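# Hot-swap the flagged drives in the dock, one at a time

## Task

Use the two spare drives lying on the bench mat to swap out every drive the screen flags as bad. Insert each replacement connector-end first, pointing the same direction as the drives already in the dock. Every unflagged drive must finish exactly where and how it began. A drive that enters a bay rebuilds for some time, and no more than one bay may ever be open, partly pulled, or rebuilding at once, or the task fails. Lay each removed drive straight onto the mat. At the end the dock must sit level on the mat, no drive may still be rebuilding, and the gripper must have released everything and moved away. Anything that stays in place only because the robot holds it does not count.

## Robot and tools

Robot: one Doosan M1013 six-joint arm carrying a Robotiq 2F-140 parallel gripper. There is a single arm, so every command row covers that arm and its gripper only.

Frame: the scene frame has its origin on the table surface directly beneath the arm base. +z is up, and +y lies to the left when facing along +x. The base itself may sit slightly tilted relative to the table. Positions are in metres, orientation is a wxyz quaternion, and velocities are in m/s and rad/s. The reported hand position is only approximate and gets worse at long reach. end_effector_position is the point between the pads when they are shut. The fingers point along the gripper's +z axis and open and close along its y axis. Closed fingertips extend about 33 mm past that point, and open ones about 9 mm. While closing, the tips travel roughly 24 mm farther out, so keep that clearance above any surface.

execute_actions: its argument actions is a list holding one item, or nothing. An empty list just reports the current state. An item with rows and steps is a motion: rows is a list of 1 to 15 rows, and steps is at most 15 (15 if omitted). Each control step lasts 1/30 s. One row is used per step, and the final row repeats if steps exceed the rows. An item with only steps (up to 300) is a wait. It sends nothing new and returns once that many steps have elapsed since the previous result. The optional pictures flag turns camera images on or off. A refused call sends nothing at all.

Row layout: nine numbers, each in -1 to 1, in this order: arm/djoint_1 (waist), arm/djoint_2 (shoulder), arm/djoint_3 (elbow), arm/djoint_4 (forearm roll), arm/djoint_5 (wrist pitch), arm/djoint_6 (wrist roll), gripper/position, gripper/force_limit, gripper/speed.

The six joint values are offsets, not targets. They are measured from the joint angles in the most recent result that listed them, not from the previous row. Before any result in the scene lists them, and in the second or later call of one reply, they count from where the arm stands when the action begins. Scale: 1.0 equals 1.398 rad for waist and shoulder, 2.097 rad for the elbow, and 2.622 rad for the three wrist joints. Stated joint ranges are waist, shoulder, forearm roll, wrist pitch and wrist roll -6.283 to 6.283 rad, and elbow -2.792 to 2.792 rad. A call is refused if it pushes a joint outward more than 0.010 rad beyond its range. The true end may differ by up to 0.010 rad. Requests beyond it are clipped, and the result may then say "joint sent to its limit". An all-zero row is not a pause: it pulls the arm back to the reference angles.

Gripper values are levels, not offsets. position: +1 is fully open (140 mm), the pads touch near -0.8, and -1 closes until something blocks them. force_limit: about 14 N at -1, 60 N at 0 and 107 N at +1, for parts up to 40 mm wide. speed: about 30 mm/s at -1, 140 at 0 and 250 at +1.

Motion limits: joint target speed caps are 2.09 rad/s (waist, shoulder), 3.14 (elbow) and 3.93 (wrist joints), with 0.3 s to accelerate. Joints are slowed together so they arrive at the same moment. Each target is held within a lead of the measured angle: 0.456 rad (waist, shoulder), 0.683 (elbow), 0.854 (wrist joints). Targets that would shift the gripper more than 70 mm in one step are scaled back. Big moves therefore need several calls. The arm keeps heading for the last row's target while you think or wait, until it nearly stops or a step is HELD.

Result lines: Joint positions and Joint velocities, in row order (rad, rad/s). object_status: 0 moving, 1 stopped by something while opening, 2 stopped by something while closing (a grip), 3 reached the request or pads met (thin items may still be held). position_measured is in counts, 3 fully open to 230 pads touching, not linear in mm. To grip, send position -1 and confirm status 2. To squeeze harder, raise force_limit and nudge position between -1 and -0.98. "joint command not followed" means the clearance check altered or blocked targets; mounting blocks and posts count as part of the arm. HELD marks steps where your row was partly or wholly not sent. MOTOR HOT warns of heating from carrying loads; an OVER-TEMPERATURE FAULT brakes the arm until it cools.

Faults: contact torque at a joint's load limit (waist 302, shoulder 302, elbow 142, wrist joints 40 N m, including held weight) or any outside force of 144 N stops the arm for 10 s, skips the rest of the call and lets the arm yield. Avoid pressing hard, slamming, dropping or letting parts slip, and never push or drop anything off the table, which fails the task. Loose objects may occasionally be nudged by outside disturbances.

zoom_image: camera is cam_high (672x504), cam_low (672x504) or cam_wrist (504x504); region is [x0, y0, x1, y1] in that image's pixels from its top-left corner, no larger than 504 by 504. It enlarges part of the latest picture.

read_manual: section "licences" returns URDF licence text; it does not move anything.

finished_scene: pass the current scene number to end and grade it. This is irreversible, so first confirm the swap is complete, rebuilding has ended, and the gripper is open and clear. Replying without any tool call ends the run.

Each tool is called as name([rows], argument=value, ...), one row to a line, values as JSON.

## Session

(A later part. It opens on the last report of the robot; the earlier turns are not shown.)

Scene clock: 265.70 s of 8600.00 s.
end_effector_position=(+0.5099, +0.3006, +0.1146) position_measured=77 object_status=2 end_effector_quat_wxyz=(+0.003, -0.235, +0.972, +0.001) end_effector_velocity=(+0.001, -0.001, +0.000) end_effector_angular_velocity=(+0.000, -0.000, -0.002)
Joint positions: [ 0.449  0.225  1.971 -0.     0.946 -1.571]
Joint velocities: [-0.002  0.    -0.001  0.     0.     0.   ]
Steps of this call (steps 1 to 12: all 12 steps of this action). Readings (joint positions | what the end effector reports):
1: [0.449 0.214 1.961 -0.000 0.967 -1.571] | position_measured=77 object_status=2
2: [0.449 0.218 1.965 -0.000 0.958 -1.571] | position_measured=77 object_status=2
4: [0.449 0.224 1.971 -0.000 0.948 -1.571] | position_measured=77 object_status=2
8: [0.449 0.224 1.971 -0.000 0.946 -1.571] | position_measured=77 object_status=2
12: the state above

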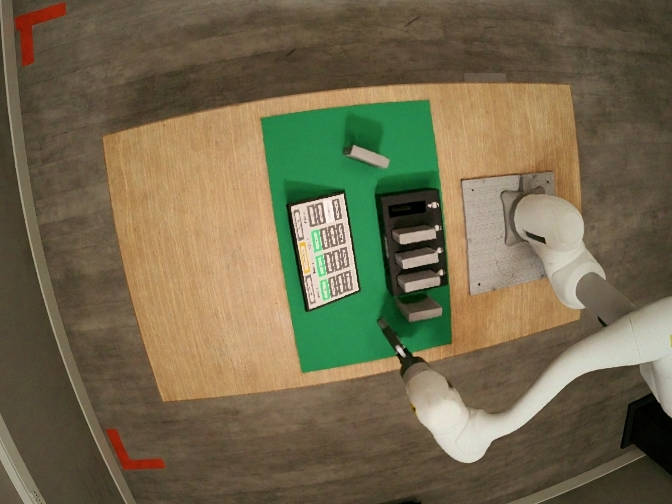

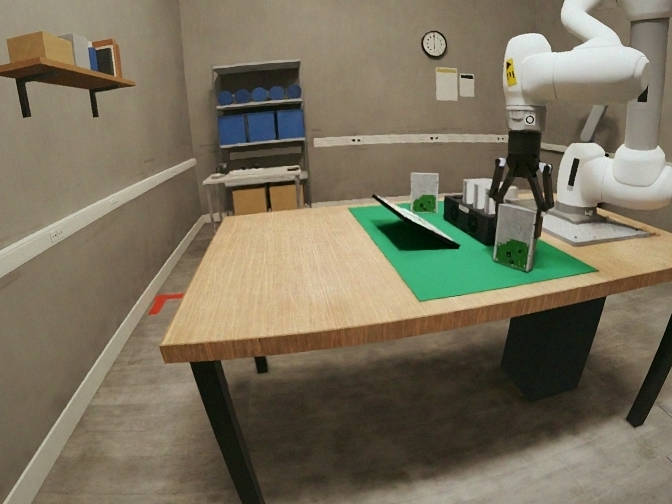

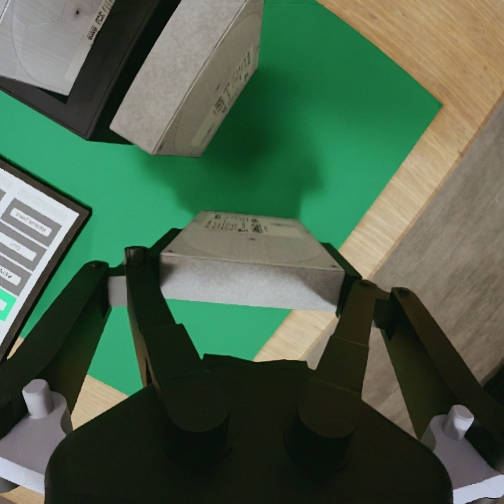

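execute_actions([
  {"rows":[[0,0.001,0.0005,0,-0.001,0,1,0,-0.3]],"steps":15},
], pictures=false)

execute_actions([
  {"rows":[[0,-0.065,-0.051,0,0.076,0,1,0,0]],"steps":15},
], pictures=false)

execute_actions([
  {"rows":[[-0.683,-0.0115,0.0085,0,-0.001,-0.599,1,0,0]],"steps":15},
], pictures=false)

execute_actions([
  {"steps":45},
])

execute_actions([
  {"rows":[[0,0.064,0.051,0,-0.0755,0,1,0,0]],"steps":15},
])

Scene clock: 272.03 s of 8600.00 s.
end_effector_position=(+0.5100, +0.3006, +0.1133) position_measured=3 object_status=0 end_effector_quat_wxyz=(+0.003, -0.235, +0.972, +0.001) end_effector_velocity=(+0.001, +0.000, +0.001) end_effector_angular_velocity=(+0.001, -0.001, -0.001)
Joint positions: [ 0.449  0.226  1.972 -0.     0.943 -1.571]
Joint velocities: [-0.001 -0.    -0.001  0.    -0.     0.   ]
Steps of this call (steps 1 to 15: the robot went on to your last target; steps 16 to 175: nothing new was sent; steps 176 to 190: all 15 steps of this action). Readings (joint positions | what the end effector reports):
176: [0.449 0.225 1.971 -0.000 0.946 -1.571] | position_measured=77 object_status=0
177: [0.449 0.225 1.972 -0.000 0.944 -1.571] | position_measured=77 object_status=0
179: [0.449 0.226 1.972 -0.000 0.944 -1.571] | position_measured=61 object_status=0
183: [0.449 0.226 1.972 -0.000 0.943 -1.571] | position_measured=38 object_status=0
190: the state above

Scene clock: 272.53 s of 8600.00 s.
end_effector_position=(+0.5093, +0.3003, +0.2186) position_measured=3 object_status=3 end_effector_quat_wxyz=(+0.002, -0.235, +0.972, +0.000) end_effector_velocity=(+0.001, +0.000, +0.002) end_effector_angular_velocity=(+0.001, -0.002, +0.001)
Joint positions: [ 0.449  0.135  1.865 -0.     1.143 -1.571]
Joint velocities: [ 0.    -0.001 -0.002 -0.001  0.    -0.   ]
Steps of this call (steps 1 to 15: all 15 steps of this action). Readings (joint positions | what the end effector reports):
1: [0.449 0.226 1.972 -0.000 0.944 -1.571] | position_measured=3 object_status=0
2: [0.449 0.222 1.967 -0.000 0.954 -1.571] | position_measured=3 object_status=0
4: [0.449 0.194 1.934 -0.000 1.016 -1.571] | position_measured=3 object_status=0
8: [0.449 0.139 1.870 -0.000 1.132 -1.571] | position_measured=3 object_status=3
15: the state above

Scene clock: 273.03 s of 8600.00 s.
end_effector_position=(+0.5754, +0.1086, +0.2188) position_measured=3 object_status=3 end_effector_quat_wxyz=(+0.002, -0.379, +0.925, +0.000) end_effector_velocity=(+0.081, -0.469, +0.001) end_effector_angular_velocity=(-0.001, -0.004, +0.695)
Joint positions: [ 0.103  0.126  1.875 -0.     1.141 -2.22 ]
Joint velocities: [-0.813 -0.014  0.013  0.    -0.002 -1.508]
Steps of this call (steps 1 to 15: all 15 steps of this action). Readings (joint positions | what the end effector reports):
1: [0.449 0.135 1.865 -0.000 1.143 -1.572] | position_measured=3 object_status=3
2: [0.443 0.135 1.865 -0.000 1.143 -1.584] | position_measured=3 object_status=3
4: [0.407 0.134 1.867 -0.000 1.143 -1.651] | position_measured=3 object_status=3
8: [0.295 0.130 1.871 -0.000 1.142 -1.861] | position_measured=3 object_status=3
15: the state above

Scene clock: 274.53 s of 8600.00 s.
end_effector_position=(+0.5304, -0.2386, +0.2179) position_measured=3 object_status=3 end_effector_quat_wxyz=(+0.002, -0.518, +0.855, +0.000) end_effector_velocity=(-0.001, +0.001, -0.001) end_effector_angular_velocity=(-0.000, +0.001, -0.000)
Joint positions: [-0.505  0.119  1.883 -0.     1.14  -3.141]
Joint velocities: [ 0.001 -0.     0.002 -0.001 -0.     0.001]
Steps of this call (steps 1 to 45: the robot went on to your last target). Readings (joint positions | what the end effector reports):
1: [0.076 0.126 1.876 -0.000 1.141 -2.271] | position_measured=3 object_status=3
2: [0.048 0.125 1.876 -0.000 1.141 -2.323] | position_measured=3 object_status=3
4: [-0.006 0.124 1.877 -0.000 1.141 -2.424] | position_measured=3 object_status=3
8: [-0.116 0.123 1.879 -0.000 1.141 -2.594] | position_measured=3 object_status=3
45: the state above
The arm was judged still, so your last target was given up. Only a new action makes it travel on or press farther. Fingers that are still opening or closing keep moving.

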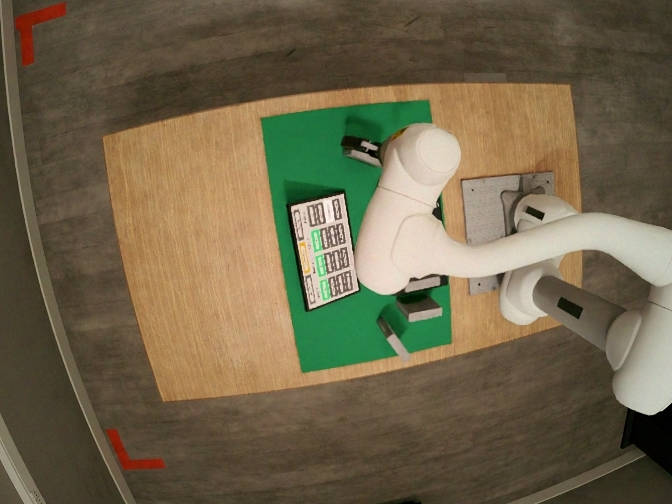

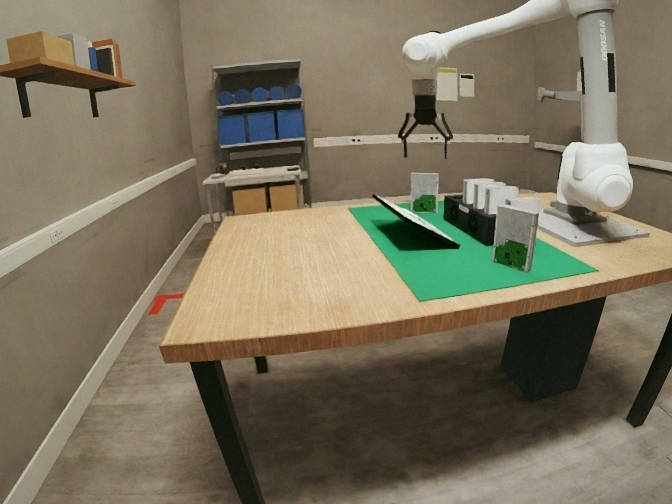

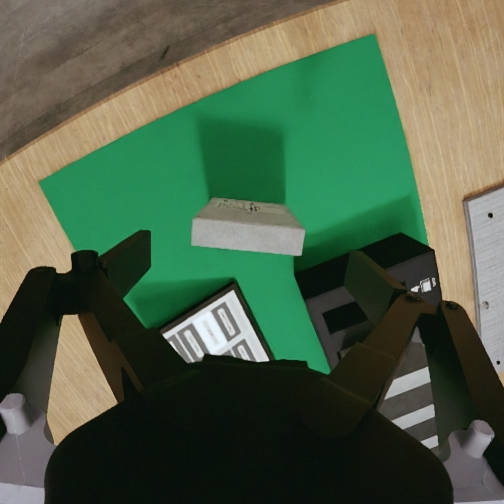

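Scene clock: 275.03 s of 8600.00 s.
end_effector_position=(+0.5307, -0.2383, +0.1143) position_measured=3 object_status=3 end_effector_quat_wxyz=(+0.003, -0.518, +0.855, -0.001) end_effector_velocity=(-0.000, -0.001, -0.001) end_effector_angular_velocity=(+0.000, +0.000, -0.002)
Joint positions: [-0.505  0.208  1.99  -0.     0.942 -3.141]
Joint velocities: [-0.002  0.001  0.     0.    -0.001  0.001]
Steps of this call (steps 1 to 15: all 15 steps of this action). Readings (joint positions | what the end effector reports):
1: [-0.505 0.120 1.884 -0.000 1.138 -3.141] | position_measured=3 object_status=3
2: [-0.505 0.125 1.890 -0.000 1.126 -3.141] | position_measured=3 object_status=3
4: [-0.505 0.154 1.925 -0.000 1.062 -3.141] | position_measured=3 object_status=3
8: [-0.505 0.205 1.986 -0.000 0.951 -3.141] | position_measured=3 object_status=3
15: the state above

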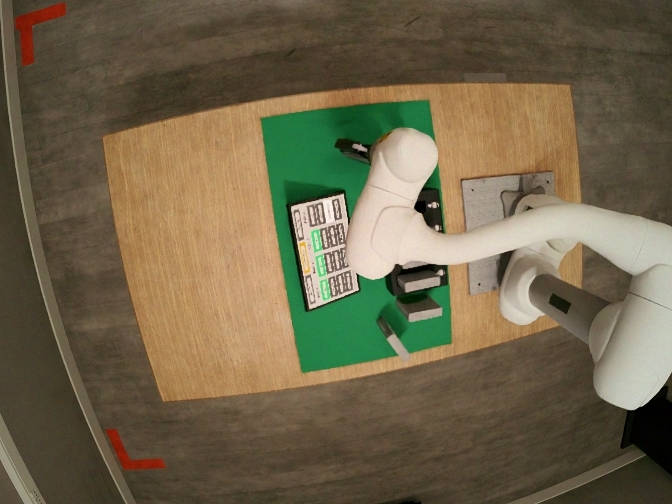

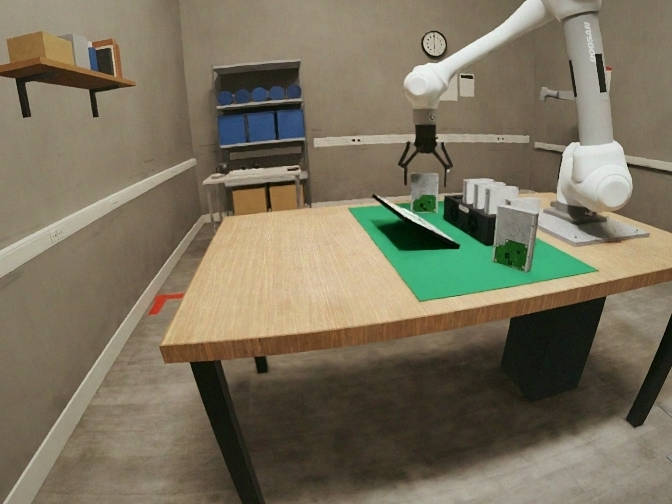

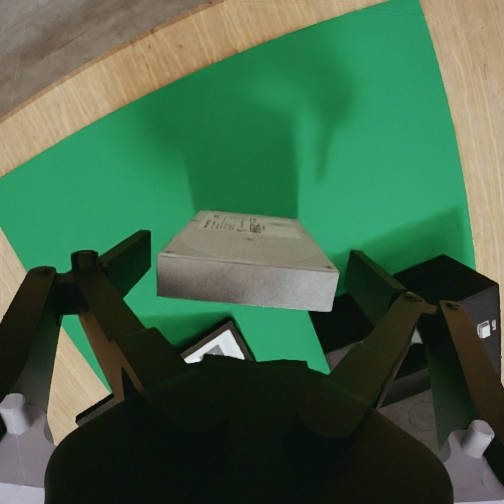

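execute_actions([
  {"rows":[[0,0,0,0,0,0,-1,0.6,0]],"steps":15},
], pictures=false)

execute_actions([
  {"rows":[[0,-0.1,-0.098,0,0.1315,0,-1,0.6,0]],"steps":15},
], pictures=false)

execute_actions([
  {"steps":8},
], pictures=false)

execute_actions([
  {"rows":[[0.1525,-0.1575,0.101,0,0.0045,1,-1,0.6,0]],"steps":15},
], pictures=false)

execute_actions([
  {"steps":30},
], pictures=false)

execute_actions([
  {"rows":[[0,0.041,0.058,0,-0.0685,0.0895,-1,0.6,0]],"steps":15},
])

Scene clock: 282.77 s of 8600.00 s.
end_effector_position=(+0.5308, -0.2383, +0.1143) position_measured=77 object_status=0 end_effector_quat_wxyz=(+0.003, -0.518, +0.855, -0.001) end_effector_velocity=(+0.001, -0.000, +0.001) end_effector_angular_velocity=(-0.001, -0.001, -0.000)
Joint positions: [-0.505  0.208  1.99  -0.     0.942 -3.141]
Joint velocities: [ 0.001  0.    -0.001 -0.001 -0.     0.001]
Steps of this call (steps 1 to 15: the robot went on to your last target; steps 16 to 217: nothing new was sent; steps 218 to 232: all 15 steps of this action). Readings (joint positions | what the end effector reports):
218: [-0.505 0.209 1.990 -0.000 0.942 -3.141] | position_measured=3 object_status=0
219: [-0.505 0.209 1.990 -0.000 0.942 -3.141] | position_measured=9 object_status=0
221: [-0.505 0.209 1.990 -0.000 0.942 -3.141] | position_measured=24 object_status=0
225: [-0.505 0.209 1.990 -0.000 0.942 -3.141] | position_measured=54 object_status=0
232: the state above

Scene clock: 283.27 s of 8600.00 s.
end_effector_position=(+0.5289, -0.2382, +0.2982) position_measured=78 object_status=2 end_effector_quat_wxyz=(+0.003, -0.518, +0.855, -0.001) end_effector_velocity=(-0.002, +0.001, +0.004) end_effector_angular_velocity=(+0.003, +0.006, -0.000)
Joint positions: [-0.505  0.069  1.785 -0.     1.286 -3.141]
Joint velocities: [-0.    -0.002 -0.006 -0.     0.014  0.   ]
Steps of this call (steps 1 to 15: all 15 steps of this action). Readings (joint positions | what the end effector reports):
1: [-0.505 0.208 1.989 -0.000 0.943 -3.141] | position_measured=77 object_status=0
2: [-0.505 0.204 1.983 -0.000 0.956 -3.141] | position_measured=77 object_status=2
4: [-0.505 0.178 1.945 -0.000 1.020 -3.141] | position_measured=78 object_status=2
8: [-0.505 0.120 1.860 -0.000 1.160 -3.141] | position_measured=78 object_status=2
15: the state above

Scene clock: 283.53 s of 8600.00 s.
end_effector_position=(+0.5289, -0.2382, +0.2988) position_measured=78 object_status=2 end_effector_quat_wxyz=(+0.003, -0.518, +0.855, -0.001) end_effector_velocity=(+0.000, +0.002, -0.000) end_effector_angular_velocity=(+0.002, -0.000, +0.002)
Joint positions: [-0.505  0.069  1.785 -0.     1.287 -3.141]
Joint velocities: [ 0.002 -0.     0.001  0.002  0.    -0.   ]
Steps of this call (steps 1 to 8: the robot went on to your last target). Readings (joint positions | what the end effector reports):
1: [-0.505 0.069 1.785 -0.000 1.286 -3.141] | position_measured=78 object_status=2
2: [-0.505 0.069 1.785 -0.000 1.286 -3.141] | position_measured=78 object_status=2
4: [-0.505 0.069 1.785 -0.000 1.286 -3.141] | position_measured=78 object_status=2
8: the state above

Scene clock: 284.03 s of 8600.00 s.
end_effector_position=(+0.4565, -0.1102, +0.2998) position_measured=78 object_status=2 end_effector_quat_wxyz=(+0.002, -0.083, +0.997, +0.001) end_effector_velocity=(-0.136, +0.181, -0.011) end_effector_angular_velocity=(+0.011, +0.009, -3.372)
Joint positions: [-0.333 -0.109  1.957 -0.     1.296 -2.044]
Joint velocities: [ 0.279 -0.289  0.273  0.001  0.016  3.651]
Steps of this call (steps 1 to 15: all 15 steps of this action). Readings (joint positions | what the end effector reports):
1: [-0.505 0.068 1.785 -0.000 1.287 -3.140] | position_measured=78 object_status=2
2: [-0.502 0.065 1.788 -0.000 1.287 -3.128] | position_measured=78 object_status=2
4: [-0.486 0.048 1.807 -0.000 1.288 -3.061] | position_measured=78 object_status=2
8: [-0.424 -0.016 1.868 -0.000 1.291 -2.781] | position_measured=78 object_status=2
15: the state above

Scene clock: 285.03 s of 8600.00 s.
end_effector_position=(+0.4360, -0.0847, +0.2976) position_measured=78 object_status=2 end_effector_quat_wxyz=(+0.000, +0.613, +0.790, +0.002) end_effector_velocity=(-0.000, -0.000, -0.000) end_effector_angular_velocity=(+0.001, +0.000, -0.001)
Joint positions: [-0.292 -0.152  1.996 -0.     1.298 -0.519]
Joint velocities: [-0.001  0.     0.     0.001  0.     0.   ]
Steps of this call (steps 1 to 30: the robot went on to your last target). Readings (joint positions | what the end effector reports):
1: [-0.324 -0.118 1.965 -0.000 1.297 -1.920] | position_measured=78 object_status=2
2: [-0.318 -0.125 1.972 -0.000 1.297 -1.796] | position_measured=78 object_status=2
4: [-0.308 -0.135 1.981 -0.000 1.297 -1.547] | position_measured=78 object_status=2
8: [-0.298 -0.146 1.991 -0.000 1.298 -1.054] | position_measured=78 object_status=2
30: the state above

Scene clock: 285.53 s of 8600.00 s.
end_effector_position=(+0.4364, -0.0844, +0.2086) position_measured=78 object_status=2 end_effector_quat_wxyz=(+0.001, +0.701, +0.713, +0.002) end_effector_velocity=(-0.000, +0.001, -0.001) end_effector_angular_velocity=(+0.000, +0.002, +0.001)
Joint positions: [-0.292 -0.094  2.118 -0.     1.119 -0.285]
Joint velocities: [ 0.002  0.001  0.002 -0.    -0.001  0.001]
Steps of this call (steps 1 to 15: all 15 steps of this action). Readings (joint positions | what the end effector reports):
1: [-0.292 -0.151 1.997 -0.000 1.298 -0.518] | position_measured=78 object_status=2
2: [-0.292 -0.149 2.003 -0.000 1.288 -0.506] | position_measured=78 object_status=2
4: [-0.292 -0.132 2.038 -0.000 1.237 -0.439] | position_measured=78 object_status=2
8: [-0.292 -0.097 2.113 -0.000 1.127 -0.296] | position_measured=78 object_status=2
15: the state above

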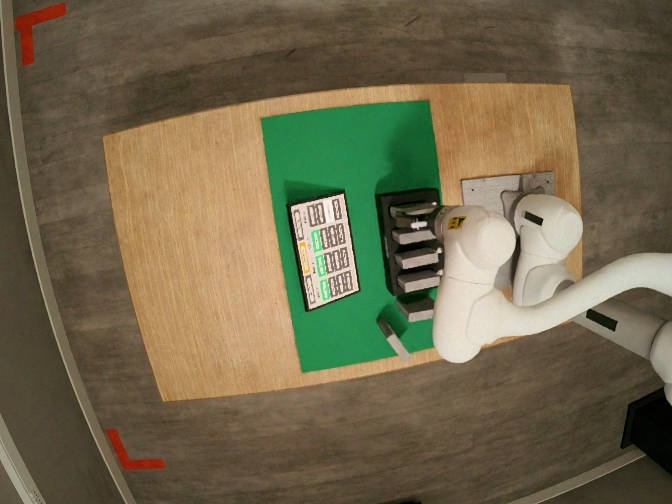

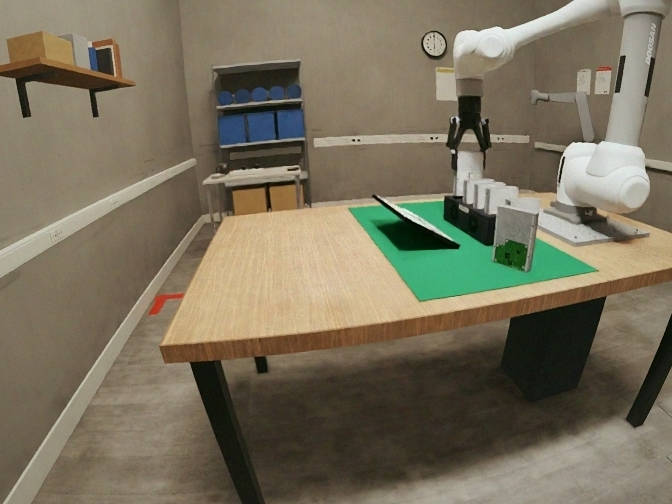

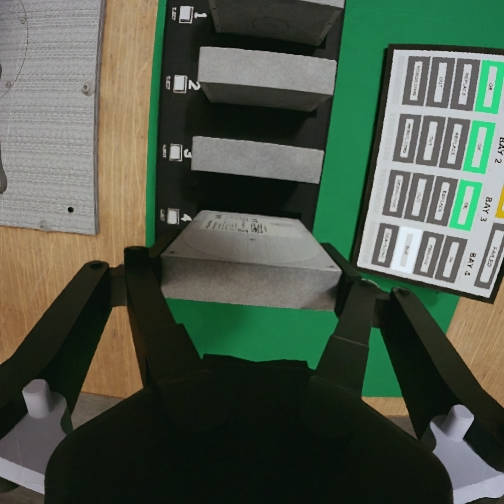

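execute_actions(actions=[])

execute_actions([
  {"rows":[[0,0.005,0.005,0,-0.0066,0,-1,0.6,0],[0,0.01,0.01,0,-0.013,0,-1,0.6,0],[0,0.015,0.0148,0,-0.0198,0,-1,0.6,0]],"steps":15},
])

Scene clock: 293.97 s of 8600.00 s.
end_effector_position=(+0.4364, -0.0845, +0.2086) position_measured=78 object_status=2 end_effector_quat_wxyz=(+0.000, +0.701, +0.713, +0.002) end_effector_velocity=(+0.000, +0.000, +0.000) end_effector_angular_velocity=(+0.001, -0.000, -0.001)
Joint positions: [-0.292 -0.094  2.118 -0.     1.119 -0.285]
Joint velocities: [ 0.     0.    -0.     0.001  0.     0.001]
Steps of this call (steps 1 to 15: the robot went on to your last target; steps 16 to 253: nothing new was sent). Readings (joint positions | what the end effector reports):
1: [-0.292 -0.094 2.118 -0.000 1.119 -0.285] | position_measured=78 object_status=2
2: [-0.292 -0.094 2.118 -0.000 1.119 -0.285] | position_measured=78 object_status=2
4: [-0.292 -0.094 2.118 -0.000 1.119 -0.285] | position_measured=78 object_status=2
8: [-0.292 -0.094 2.118 -0.000 1.119 -0.285] | position_measured=78 object_status=2
253: the state above
The arm was judged still, so your last target was given up. Only a new action makes it travel on or press farther. Fingers that are still opening or closing keep moving.

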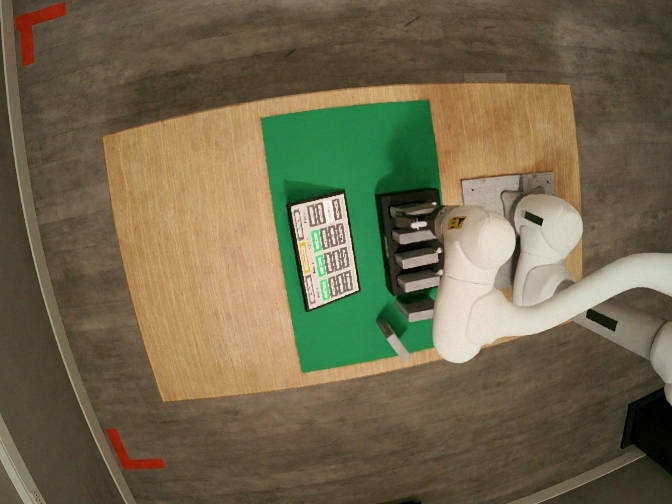

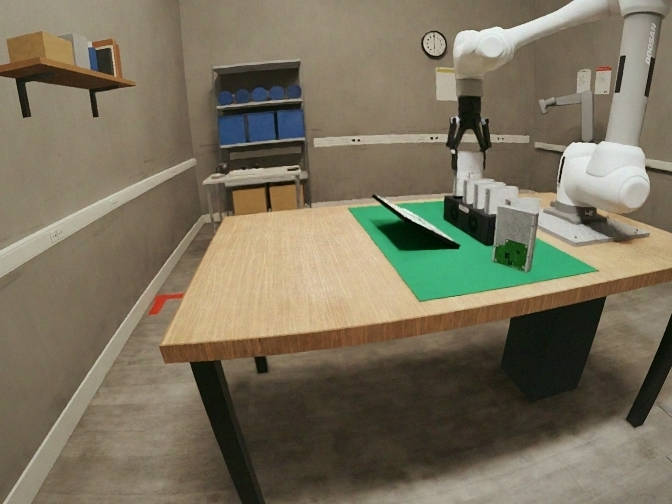

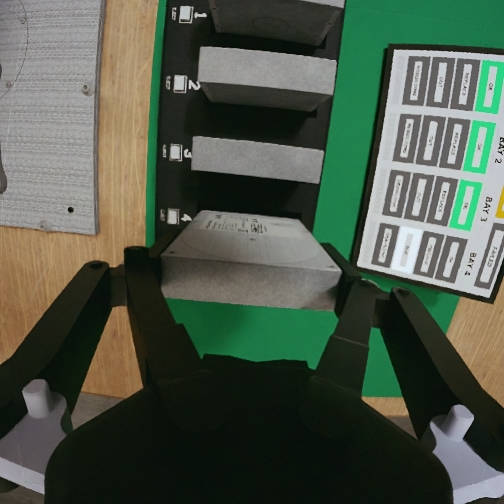

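Scene clock: 294.47 s of 8600.00 s.
end_effector_position=(+0.4360, -0.0843, +0.1839) position_measured=78 object_status=2 end_effector_quat_wxyz=(+0.000, +0.701, +0.713, +0.002) end_effector_velocity=(-0.001, +0.001, -0.001) end_effector_angular_velocity=(+0.002, +0.002, -0.001)
Joint positions: [-0.292 -0.073  2.149 -0.     1.067 -0.285]
Joint velocities: [-0.     0.     0.003  0.001 -0.     0.   ]
Steps of this call (steps 1 to 15: all 15 steps of this action). Readings (joint positions | what the end effector reports):
1: [-0.292 -0.094 2.119 -0.000 1.118 -0.285] | position_measured=78 object_status=2
2: [-0.292 -0.091 2.123 -0.000 1.110 -0.285] | position_measured=78 object_status=2
4: [-0.292 -0.080 2.139 -0.000 1.084 -0.285] | position_measured=78 object_status=2
8: [-0.292 -0.073 2.149 -0.000 1.067 -0.285] | position_measured=78 object_status=2
15: the state above

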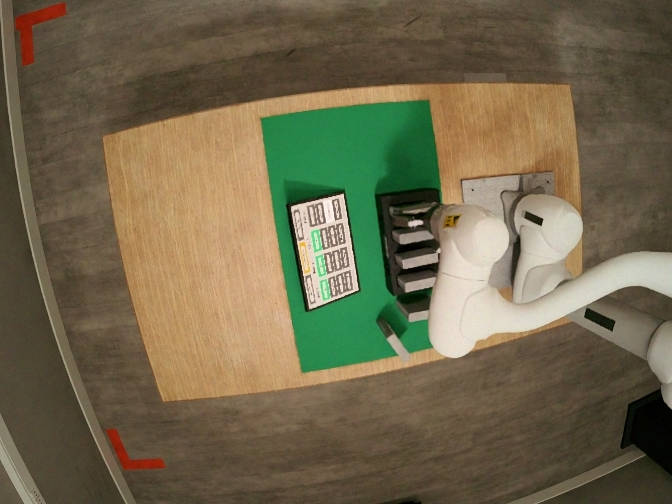

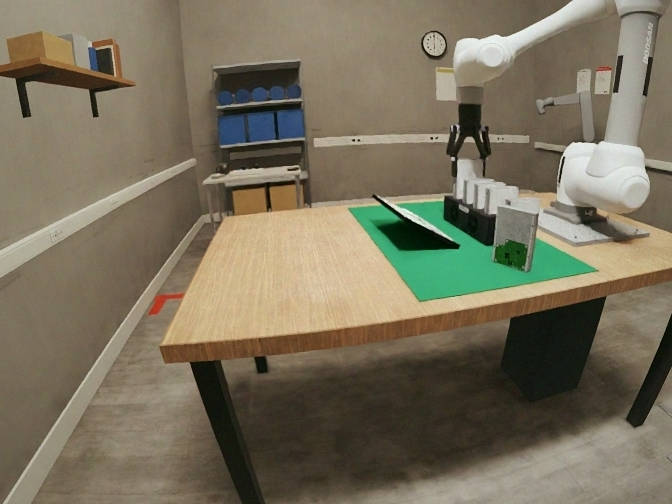

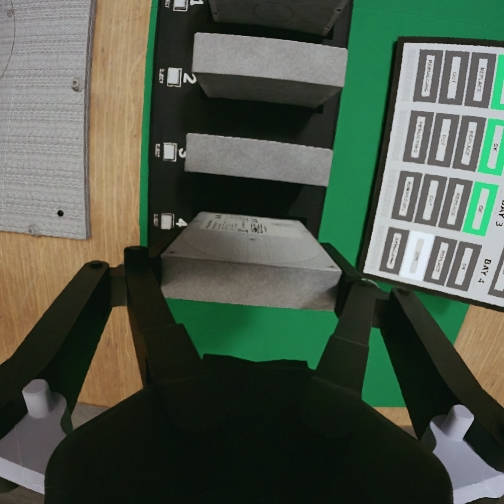

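execute_actions([
  {"rows":[[0,0.006,0.0045,0,-0.007,0,-1,0.6,0],[0,0.012,0.009,0,-0.014,0,-1,0.6,0],[0,0.0185,0.0135,0,-0.02,0,-1,0.6,0],[0,0.025,0.018,0,-0.027,0,-1,0.6,0],[0,0.031,0.0225,0,-0.034,0,-1,0.6,0],[0,0.037,0.027,0,-0.041,0,-1,0.6,0]],"steps":15},
])

execute_actions([
  {"rows":[[0,0.0025,0.0014,0,-0.0025,0,-1,0.6,0],[0,0.005,0.0029,0,-0.005,0,-1,0.6,0],[0,0.0075,0.0043,0,-0.0075,0,-1,0.6,0]],"steps":15},
])

Scene clock: 299.23 s of 8600.00 s.
end_effector_position=(+0.4359, -0.0841, +0.1341) position_measured=78 object_status=2 end_effector_quat_wxyz=(+0.000, +0.701, +0.713, +0.002) end_effector_velocity=(+0.000, -0.001, -0.000) end_effector_angular_velocity=(-0.000, -0.000, -0.002)
Joint positions: [-0.292 -0.022  2.206 -0.     0.959 -0.285]
Joint velocities: [-0.001  0.001 -0.    -0.    -0.001  0.001]
Steps of this call (steps 1 to 15: the robot went on to your last target; steps 16 to 128: nothing new was sent; steps 129 to 143: all 15 steps of this action). Readings (joint positions | what the end effector reports):
129: [-0.292 -0.073 2.150 -0.000 1.066 -0.285] | position_measured=78 object_status=2
130: [-0.292 -0.069 2.154 -0.000 1.057 -0.285] | position_measured=78 object_status=2
132: [-0.292 -0.056 2.168 -0.000 1.031 -0.285] | position_measured=78 object_status=2
136: [-0.292 -0.026 2.201 -0.000 0.969 -0.285] | position_measured=78 object_status=2
143: the state above

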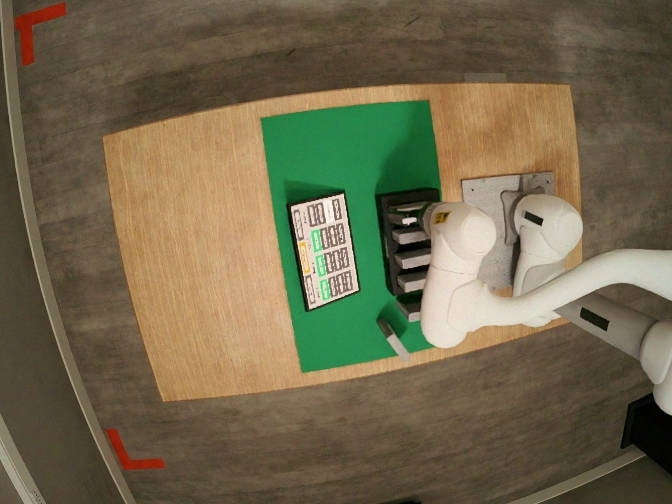

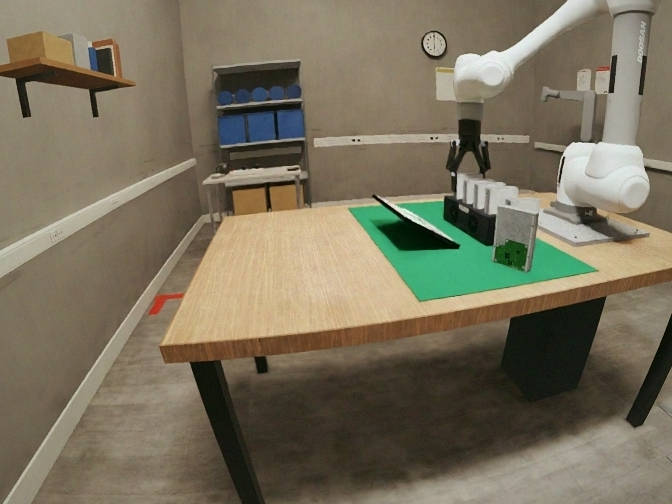

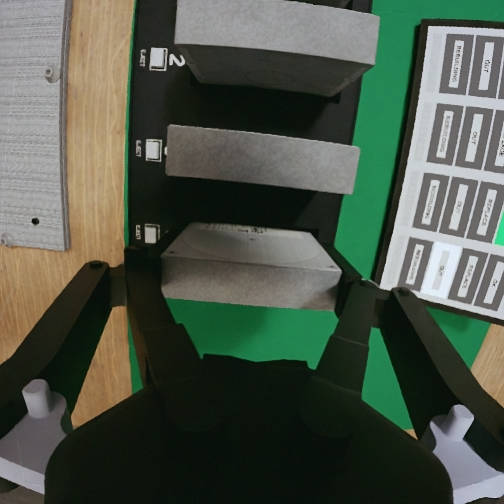

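Scene clock: 299.73 s of 8600.00 s.
end_effector_position=(+0.4362, -0.0841, +0.1254) position_measured=78 object_status=2 end_effector_quat_wxyz=(+0.000, +0.701, +0.713, +0.002) end_effector_velocity=(+0.001, +0.000, +0.000) end_effector_angular_velocity=(+0.000, -0.001, +0.001)
Joint positions: [-0.292 -0.011  2.215 -0.     0.94  -0.285]
Joint velocities: [ 0.001 -0.    -0.001  0.001 -0.    -0.   ]
Steps of this call (steps 1 to 15: all 15 steps of this action). Readings (joint positions | what the end effector reports):
1: [-0.292 -0.021 2.206 -0.000 0.959 -0.285] | position_measured=78 object_status=2
2: [-0.292 -0.020 2.207 -0.000 0.955 -0.285] | position_measured=78 object_status=2
4: [-0.292 -0.014 2.212 -0.000 0.945 -0.285] | position_measured=78 object_status=2
8: [-0.292 -0.011 2.215 -0.000 0.940 -0.285] | position_measured=78 object_status=2
15: the state above

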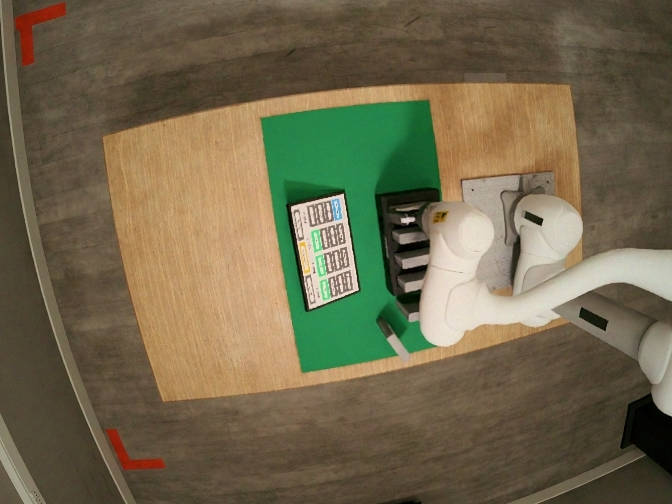

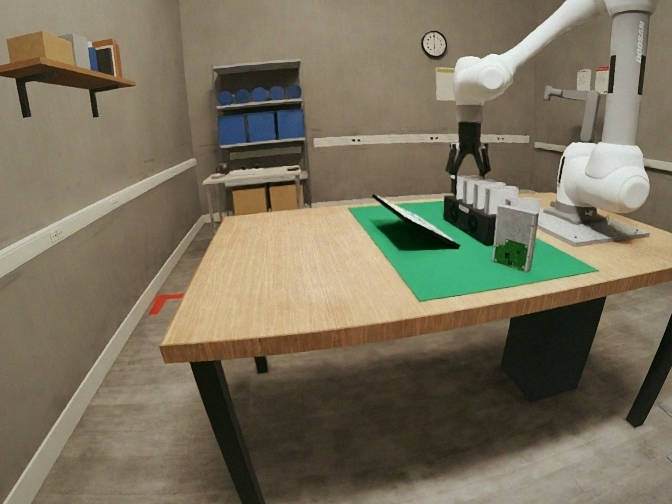

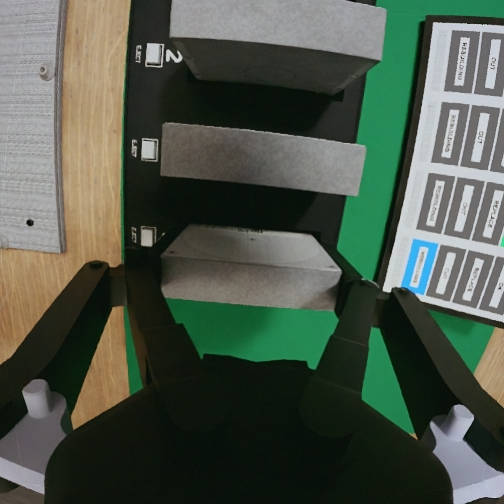

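execute_actions([
  {"rows":[[0,0,0,0,0,0,0.8,0,0]],"steps":10},
], pictures=false)

execute_actions([
  {"rows":[[0,-0.083,-0.071,0,0.1,0,0.8,0,0]],"steps":15},
], pictures=false)

execute_actions([
  {"steps":300},
], pictures=false)

execute_actions([
  {"steps":300},
], pictures=false)

execute_actions([
  {"steps":300},
], pictures=false)

execute_actions([
  {"steps":300},
], pictures=false)

execute_actions([
  {"steps":300},
], pictures=false)

execute_actions([
  {"steps":300},
], pictures=false)

execute_actions([
  {"steps":300},
])

Scene clock: 308.70 s of 8600.00 s.
end_effector_position=(+0.4361, -0.0841, +0.1253) position_measured=28 object_status=0 end_effector_quat_wxyz=(+0.000, +0.701, +0.713, +0.002) end_effector_velocity=(-0.001, +0.000, -0.001) end_effector_angular_velocity=(+0.001, +0.003, -0.001)
Joint positions: [-0.292 -0.011  2.215 -0.     0.94  -0.285]
Joint velocities: [-0.001  0.     0.001  0.     0.002 -0.   ]
Steps of this call (steps 1 to 15: the robot went on to your last target; steps 16 to 259: nothing new was sent; steps 260 to 269: all 10 steps of this action). Readings (joint positions | what the end effector reports):
260: [-0.292 -0.011 2.215 -0.000 0.940 -0.285] | position_measured=78 object_status=0
261: [-0.292 -0.011 2.215 -0.000 0.939 -0.285] | position_measured=78 object_status=0
263: [-0.292 -0.011 2.215 -0.000 0.939 -0.285] | position_measured=57 object_status=0
267: [-0.292 -0.011 2.215 -0.000 0.939 -0.285] | position_measured=29 object_status=0
269: the state above

Scene clock: 309.20 s of 8600.00 s.
end_effector_position=(+0.4355, -0.0844, +0.2497) position_measured=28 object_status=3 end_effector_quat_wxyz=(+0.001, +0.701, +0.713, +0.003) end_effector_velocity=(+0.001, -0.000, +0.002) end_effector_angular_velocity=(-0.000, -0.003, -0.001)
Joint positions: [-0.292 -0.127  2.066 -0.     1.202 -0.285]
Joint velocities: [-0.001 -0.002 -0.003  0.001  0.002  0.   ]
Steps of this call (steps 1 to 15: all 15 steps of this action). Readings (joint positions | what the end effector reports):
1: [-0.292 -0.012 2.214 -0.000 0.941 -0.285] | position_measured=28 object_status=0
2: [-0.292 -0.017 2.208 -0.000 0.953 -0.285] | position_measured=28 object_status=0
4: [-0.292 -0.046 2.170 -0.000 1.019 -0.285] | position_measured=28 object_status=3
8: [-0.292 -0.111 2.086 -0.000 1.165 -0.285] | position_measured=28 object_status=3
15: the state above

Scene clock: 319.20 s of 8600.00 s.
end_effector_position=(+0.4356, -0.0844, +0.2499) position_measured=28 object_status=3 end_effector_quat_wxyz=(+0.001, +0.701, +0.713, +0.003) end_effector_velocity=(-0.000, -0.000, -0.000) end_effector_angular_velocity=(-0.000, +0.001, +0.000)
Joint positions: [-0.292 -0.127  2.066 -0.     1.202 -0.285]
Joint velocities: [-0.     0.     0.001 -0.001 -0.    -0.001]
Steps of this call (steps 1 to 15: the robot went on to your last target; steps 16 to 300: nothing new was sent). Readings (joint positions | what the end effector reports):
1: [-0.292 -0.127 2.066 -0.000 1.202 -0.285] | position_measured=28 object_status=3
2: [-0.292 -0.127 2.066 -0.000 1.202 -0.285] | position_measured=28 object_status=3
4: [-0.292 -0.127 2.066 -0.000 1.202 -0.285] | position_measured=28 object_status=3
8: [-0.292 -0.127 2.066 -0.000 1.202 -0.285] | position_measured=28 object_status=3
300: the state above
The arm was judged still, so your last target was given up. Only a new action makes it travel on or press farther. Fingers that are still opening or closing keep moving.

Scene clock: 329.20 s of 8600.00 s.
end_effector_position=(+0.4356, -0.0844, +0.2499) position_measured=28 object_status=3 end_effector_quat_wxyz=(+0.001, +0.701, +0.713, +0.003) end_effector_velocity=(-0.001, +0.000, -0.001) end_effector_angular_velocity=(+0.001, +0.002, +0.001)
Joint positions: [-0.292 -0.127  2.066 -0.     1.202 -0.285]
Joint velocities: [ 0.    -0.     0.002  0.     0.    -0.001]
Steps of this call (steps 1 to 300: nothing new was sent). Readings (joint positions | what the end effector reports):
1: [-0.292 -0.127 2.066 -0.000 1.202 -0.285] | position_measured=28 object_status=3
2: [-0.292 -0.127 2.066 -0.000 1.202 -0.285] | position_measured=28 object_status=3
4: [-0.292 -0.127 2.066 -0.000 1.202 -0.285] | position_measured=28 object_status=3
8: [-0.292 -0.127 2.066 -0.000 1.202 -0.285] | position_measured=28 object_status=3
300: the state above

Scene clock: 339.20 s of 8600.00 s.
end_effector_position=(+0.4356, -0.0844, +0.2499) position_measured=28 object_status=3 end_effector_quat_wxyz=(+0.001, +0.701, +0.713, +0.003) end_effector_velocity=(-0.002, -0.001, -0.002) end_effector_angular_velocity=(-0.000, +0.003, -0.001)
Joint positions: [-0.292 -0.127  2.066 -0.     1.202 -0.285]
Joint velocities: [-0.002  0.     0.003 -0.001  0.     0.   ]
Steps of this call (steps 1 to 300: nothing new was sent). Readings (joint positions | what the end effector reports):
1: [-0.292 -0.127 2.066 -0.000 1.202 -0.285] | position_measured=28 object_status=3
2: [-0.292 -0.127 2.066 -0.000 1.202 -0.285] | position_measured=28 object_status=3
4: [-0.292 -0.127 2.066 -0.000 1.202 -0.285] | position_measured=28 object_status=3
8: [-0.292 -0.127 2.066 -0.000 1.202 -0.285] | position_measured=28 object_status=3
300: the state above

Scene clock: 349.20 s of 8600.00 s.
end_effector_position=(+0.4356, -0.0844, +0.2499) position_measured=28 object_status=3 end_effector_quat_wxyz=(+0.001, +0.701, +0.713, +0.003) end_effector_velocity=(-0.000, +0.000, -0.000) end_effector_angular_velocity=(-0.000, +0.000, +0.001)
Joint positions: [-0.292 -0.127  2.066 -0.     1.202 -0.285]
Joint velocities: [ 0.    -0.     0.    -0.     0.    -0.001]
Steps of this call (steps 1 to 300: nothing new was sent). Readings (joint positions | what the end effector reports):
1: [-0.292 -0.127 2.066 -0.000 1.202 -0.285] | position_measured=28 object_status=3
2: [-0.292 -0.127 2.066 -0.000 1.202 -0.285] | position_measured=28 object_status=3
4: [-0.292 -0.127 2.066 -0.000 1.202 -0.285] | position_measured=28 object_status=3
8: [-0.292 -0.127 2.066 -0.000 1.202 -0.285] | position_measured=28 object_status=3
300: the state above

Scene clock: 359.20 s of 8600.00 s.
end_effector_position=(+0.4356, -0.0844, +0.2499) position_measured=28 object_status=3 end_effector_quat_wxyz=(+0.001, +0.701, +0.713, +0.003) end_effector_velocity=(-0.000, -0.000, -0.000) end_effector_angular_velocity=(-0.001, +0.001, -0.001)
Joint positions: [-0.292 -0.127  2.066 -0.     1.202 -0.285]
Joint velocities: [-0.     0.     0.001 -0.001 -0.     0.001]
Steps of this call (steps 1 to 300: nothing new was sent). Readings (joint positions | what the end effector reports):
1: [-0.292 -0.127 2.066 -0.000 1.202 -0.285] | position_measured=28 object_status=3
2: [-0.292 -0.127 2.066 -0.000 1.202 -0.285] | position_measured=28 object_status=3
4: [-0.292 -0.127 2.066 -0.000 1.202 -0.285] | position_measured=28 object_status=3
8: [-0.292 -0.127 2.066 -0.000 1.202 -0.285] | position_measured=28 object_status=3
300: the state above

Scene clock: 369.20 s of 8600.00 s.
end_effector_position=(+0.4356, -0.0844, +0.2499) position_measured=28 object_status=3 end_effector_quat_wxyz=(+0.001, +0.701, +0.713, +0.003) end_effector_velocity=(+0.000, -0.001, +0.001) end_effector_angular_velocity=(-0.002, -0.001, -0.000)
Joint positions: [-0.292 -0.127  2.066 -0.     1.202 -0.285]
Joint velocities: [-0.001  0.    -0.001 -0.002  0.     0.   ]
Steps of this call (steps 1 to 300: nothing new was sent). Readings (joint positions | what the end effector reports):
1: [-0.292 -0.127 2.066 -0.000 1.202 -0.285] | position_measured=28 object_status=3
2: [-0.292 -0.127 2.066 -0.000 1.202 -0.285] | position_measured=28 object_status=3
4: [-0.292 -0.127 2.066 -0.000 1.202 -0.285] | position_measured=28 object_status=3
8: [-0.292 -0.127 2.066 -0.000 1.202 -0.285] | position_measured=28 object_status=3
300: the state above

Scene clock: 379.20 s of 8600.00 s.
end_effector_position=(+0.4356, -0.0844, +0.2499) position_measured=28 object_status=3 end_effector_quat_wxyz=(+0.001, +0.701, +0.713, +0.003) end_effector_velocity=(-0.000, +0.000, -0.001) end_effector_angular_velocity=(-0.000, +0.001, +0.000)
Joint positions: [-0.292 -0.127  2.066 -0.     1.202 -0.285]
Joint velocities: [ 0.    -0.     0.001 -0.    -0.    -0.   ]
Steps of this call (steps 1 to 300: nothing new was sent). Readings (joint positions | what the end effector reports):
1: [-0.292 -0.127 2.066 -0.000 1.202 -0.285] | position_measured=28 object_status=3
2: [-0.292 -0.127 2.066 -0.000 1.202 -0.285] | position_measured=28 object_status=3
4: [-0.292 -0.127 2.066 -0.000 1.202 -0.285] | position_measured=28 object_status=3
8: [-0.292 -0.127 2.066 -0.000 1.202 -0.285] | position_measured=28 object_status=3
300: the state above

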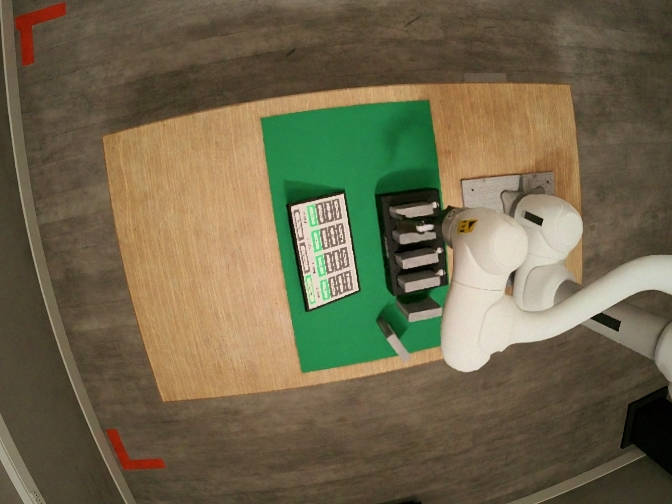

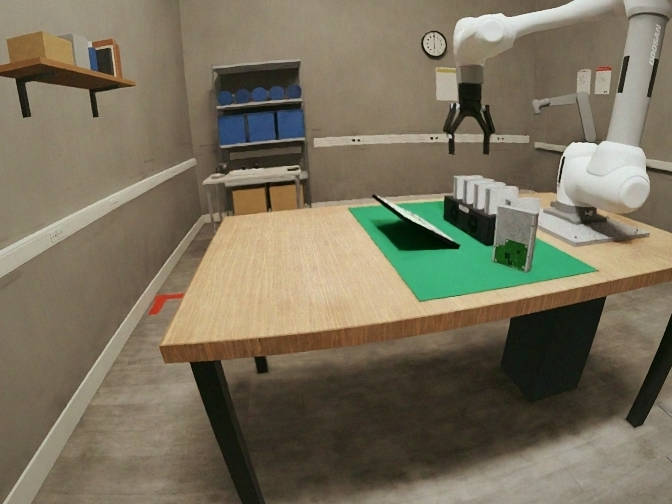

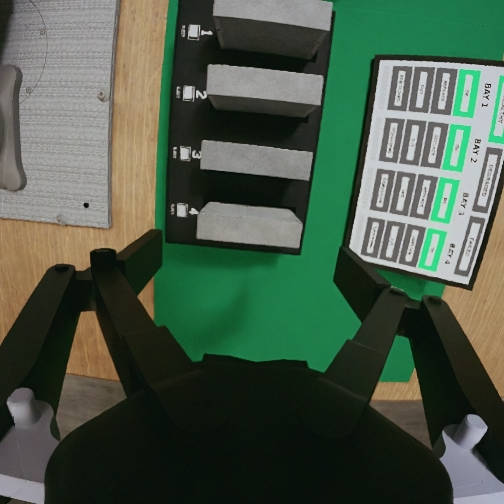

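finished_scene(scene=2)

The scene is finished: the task was done.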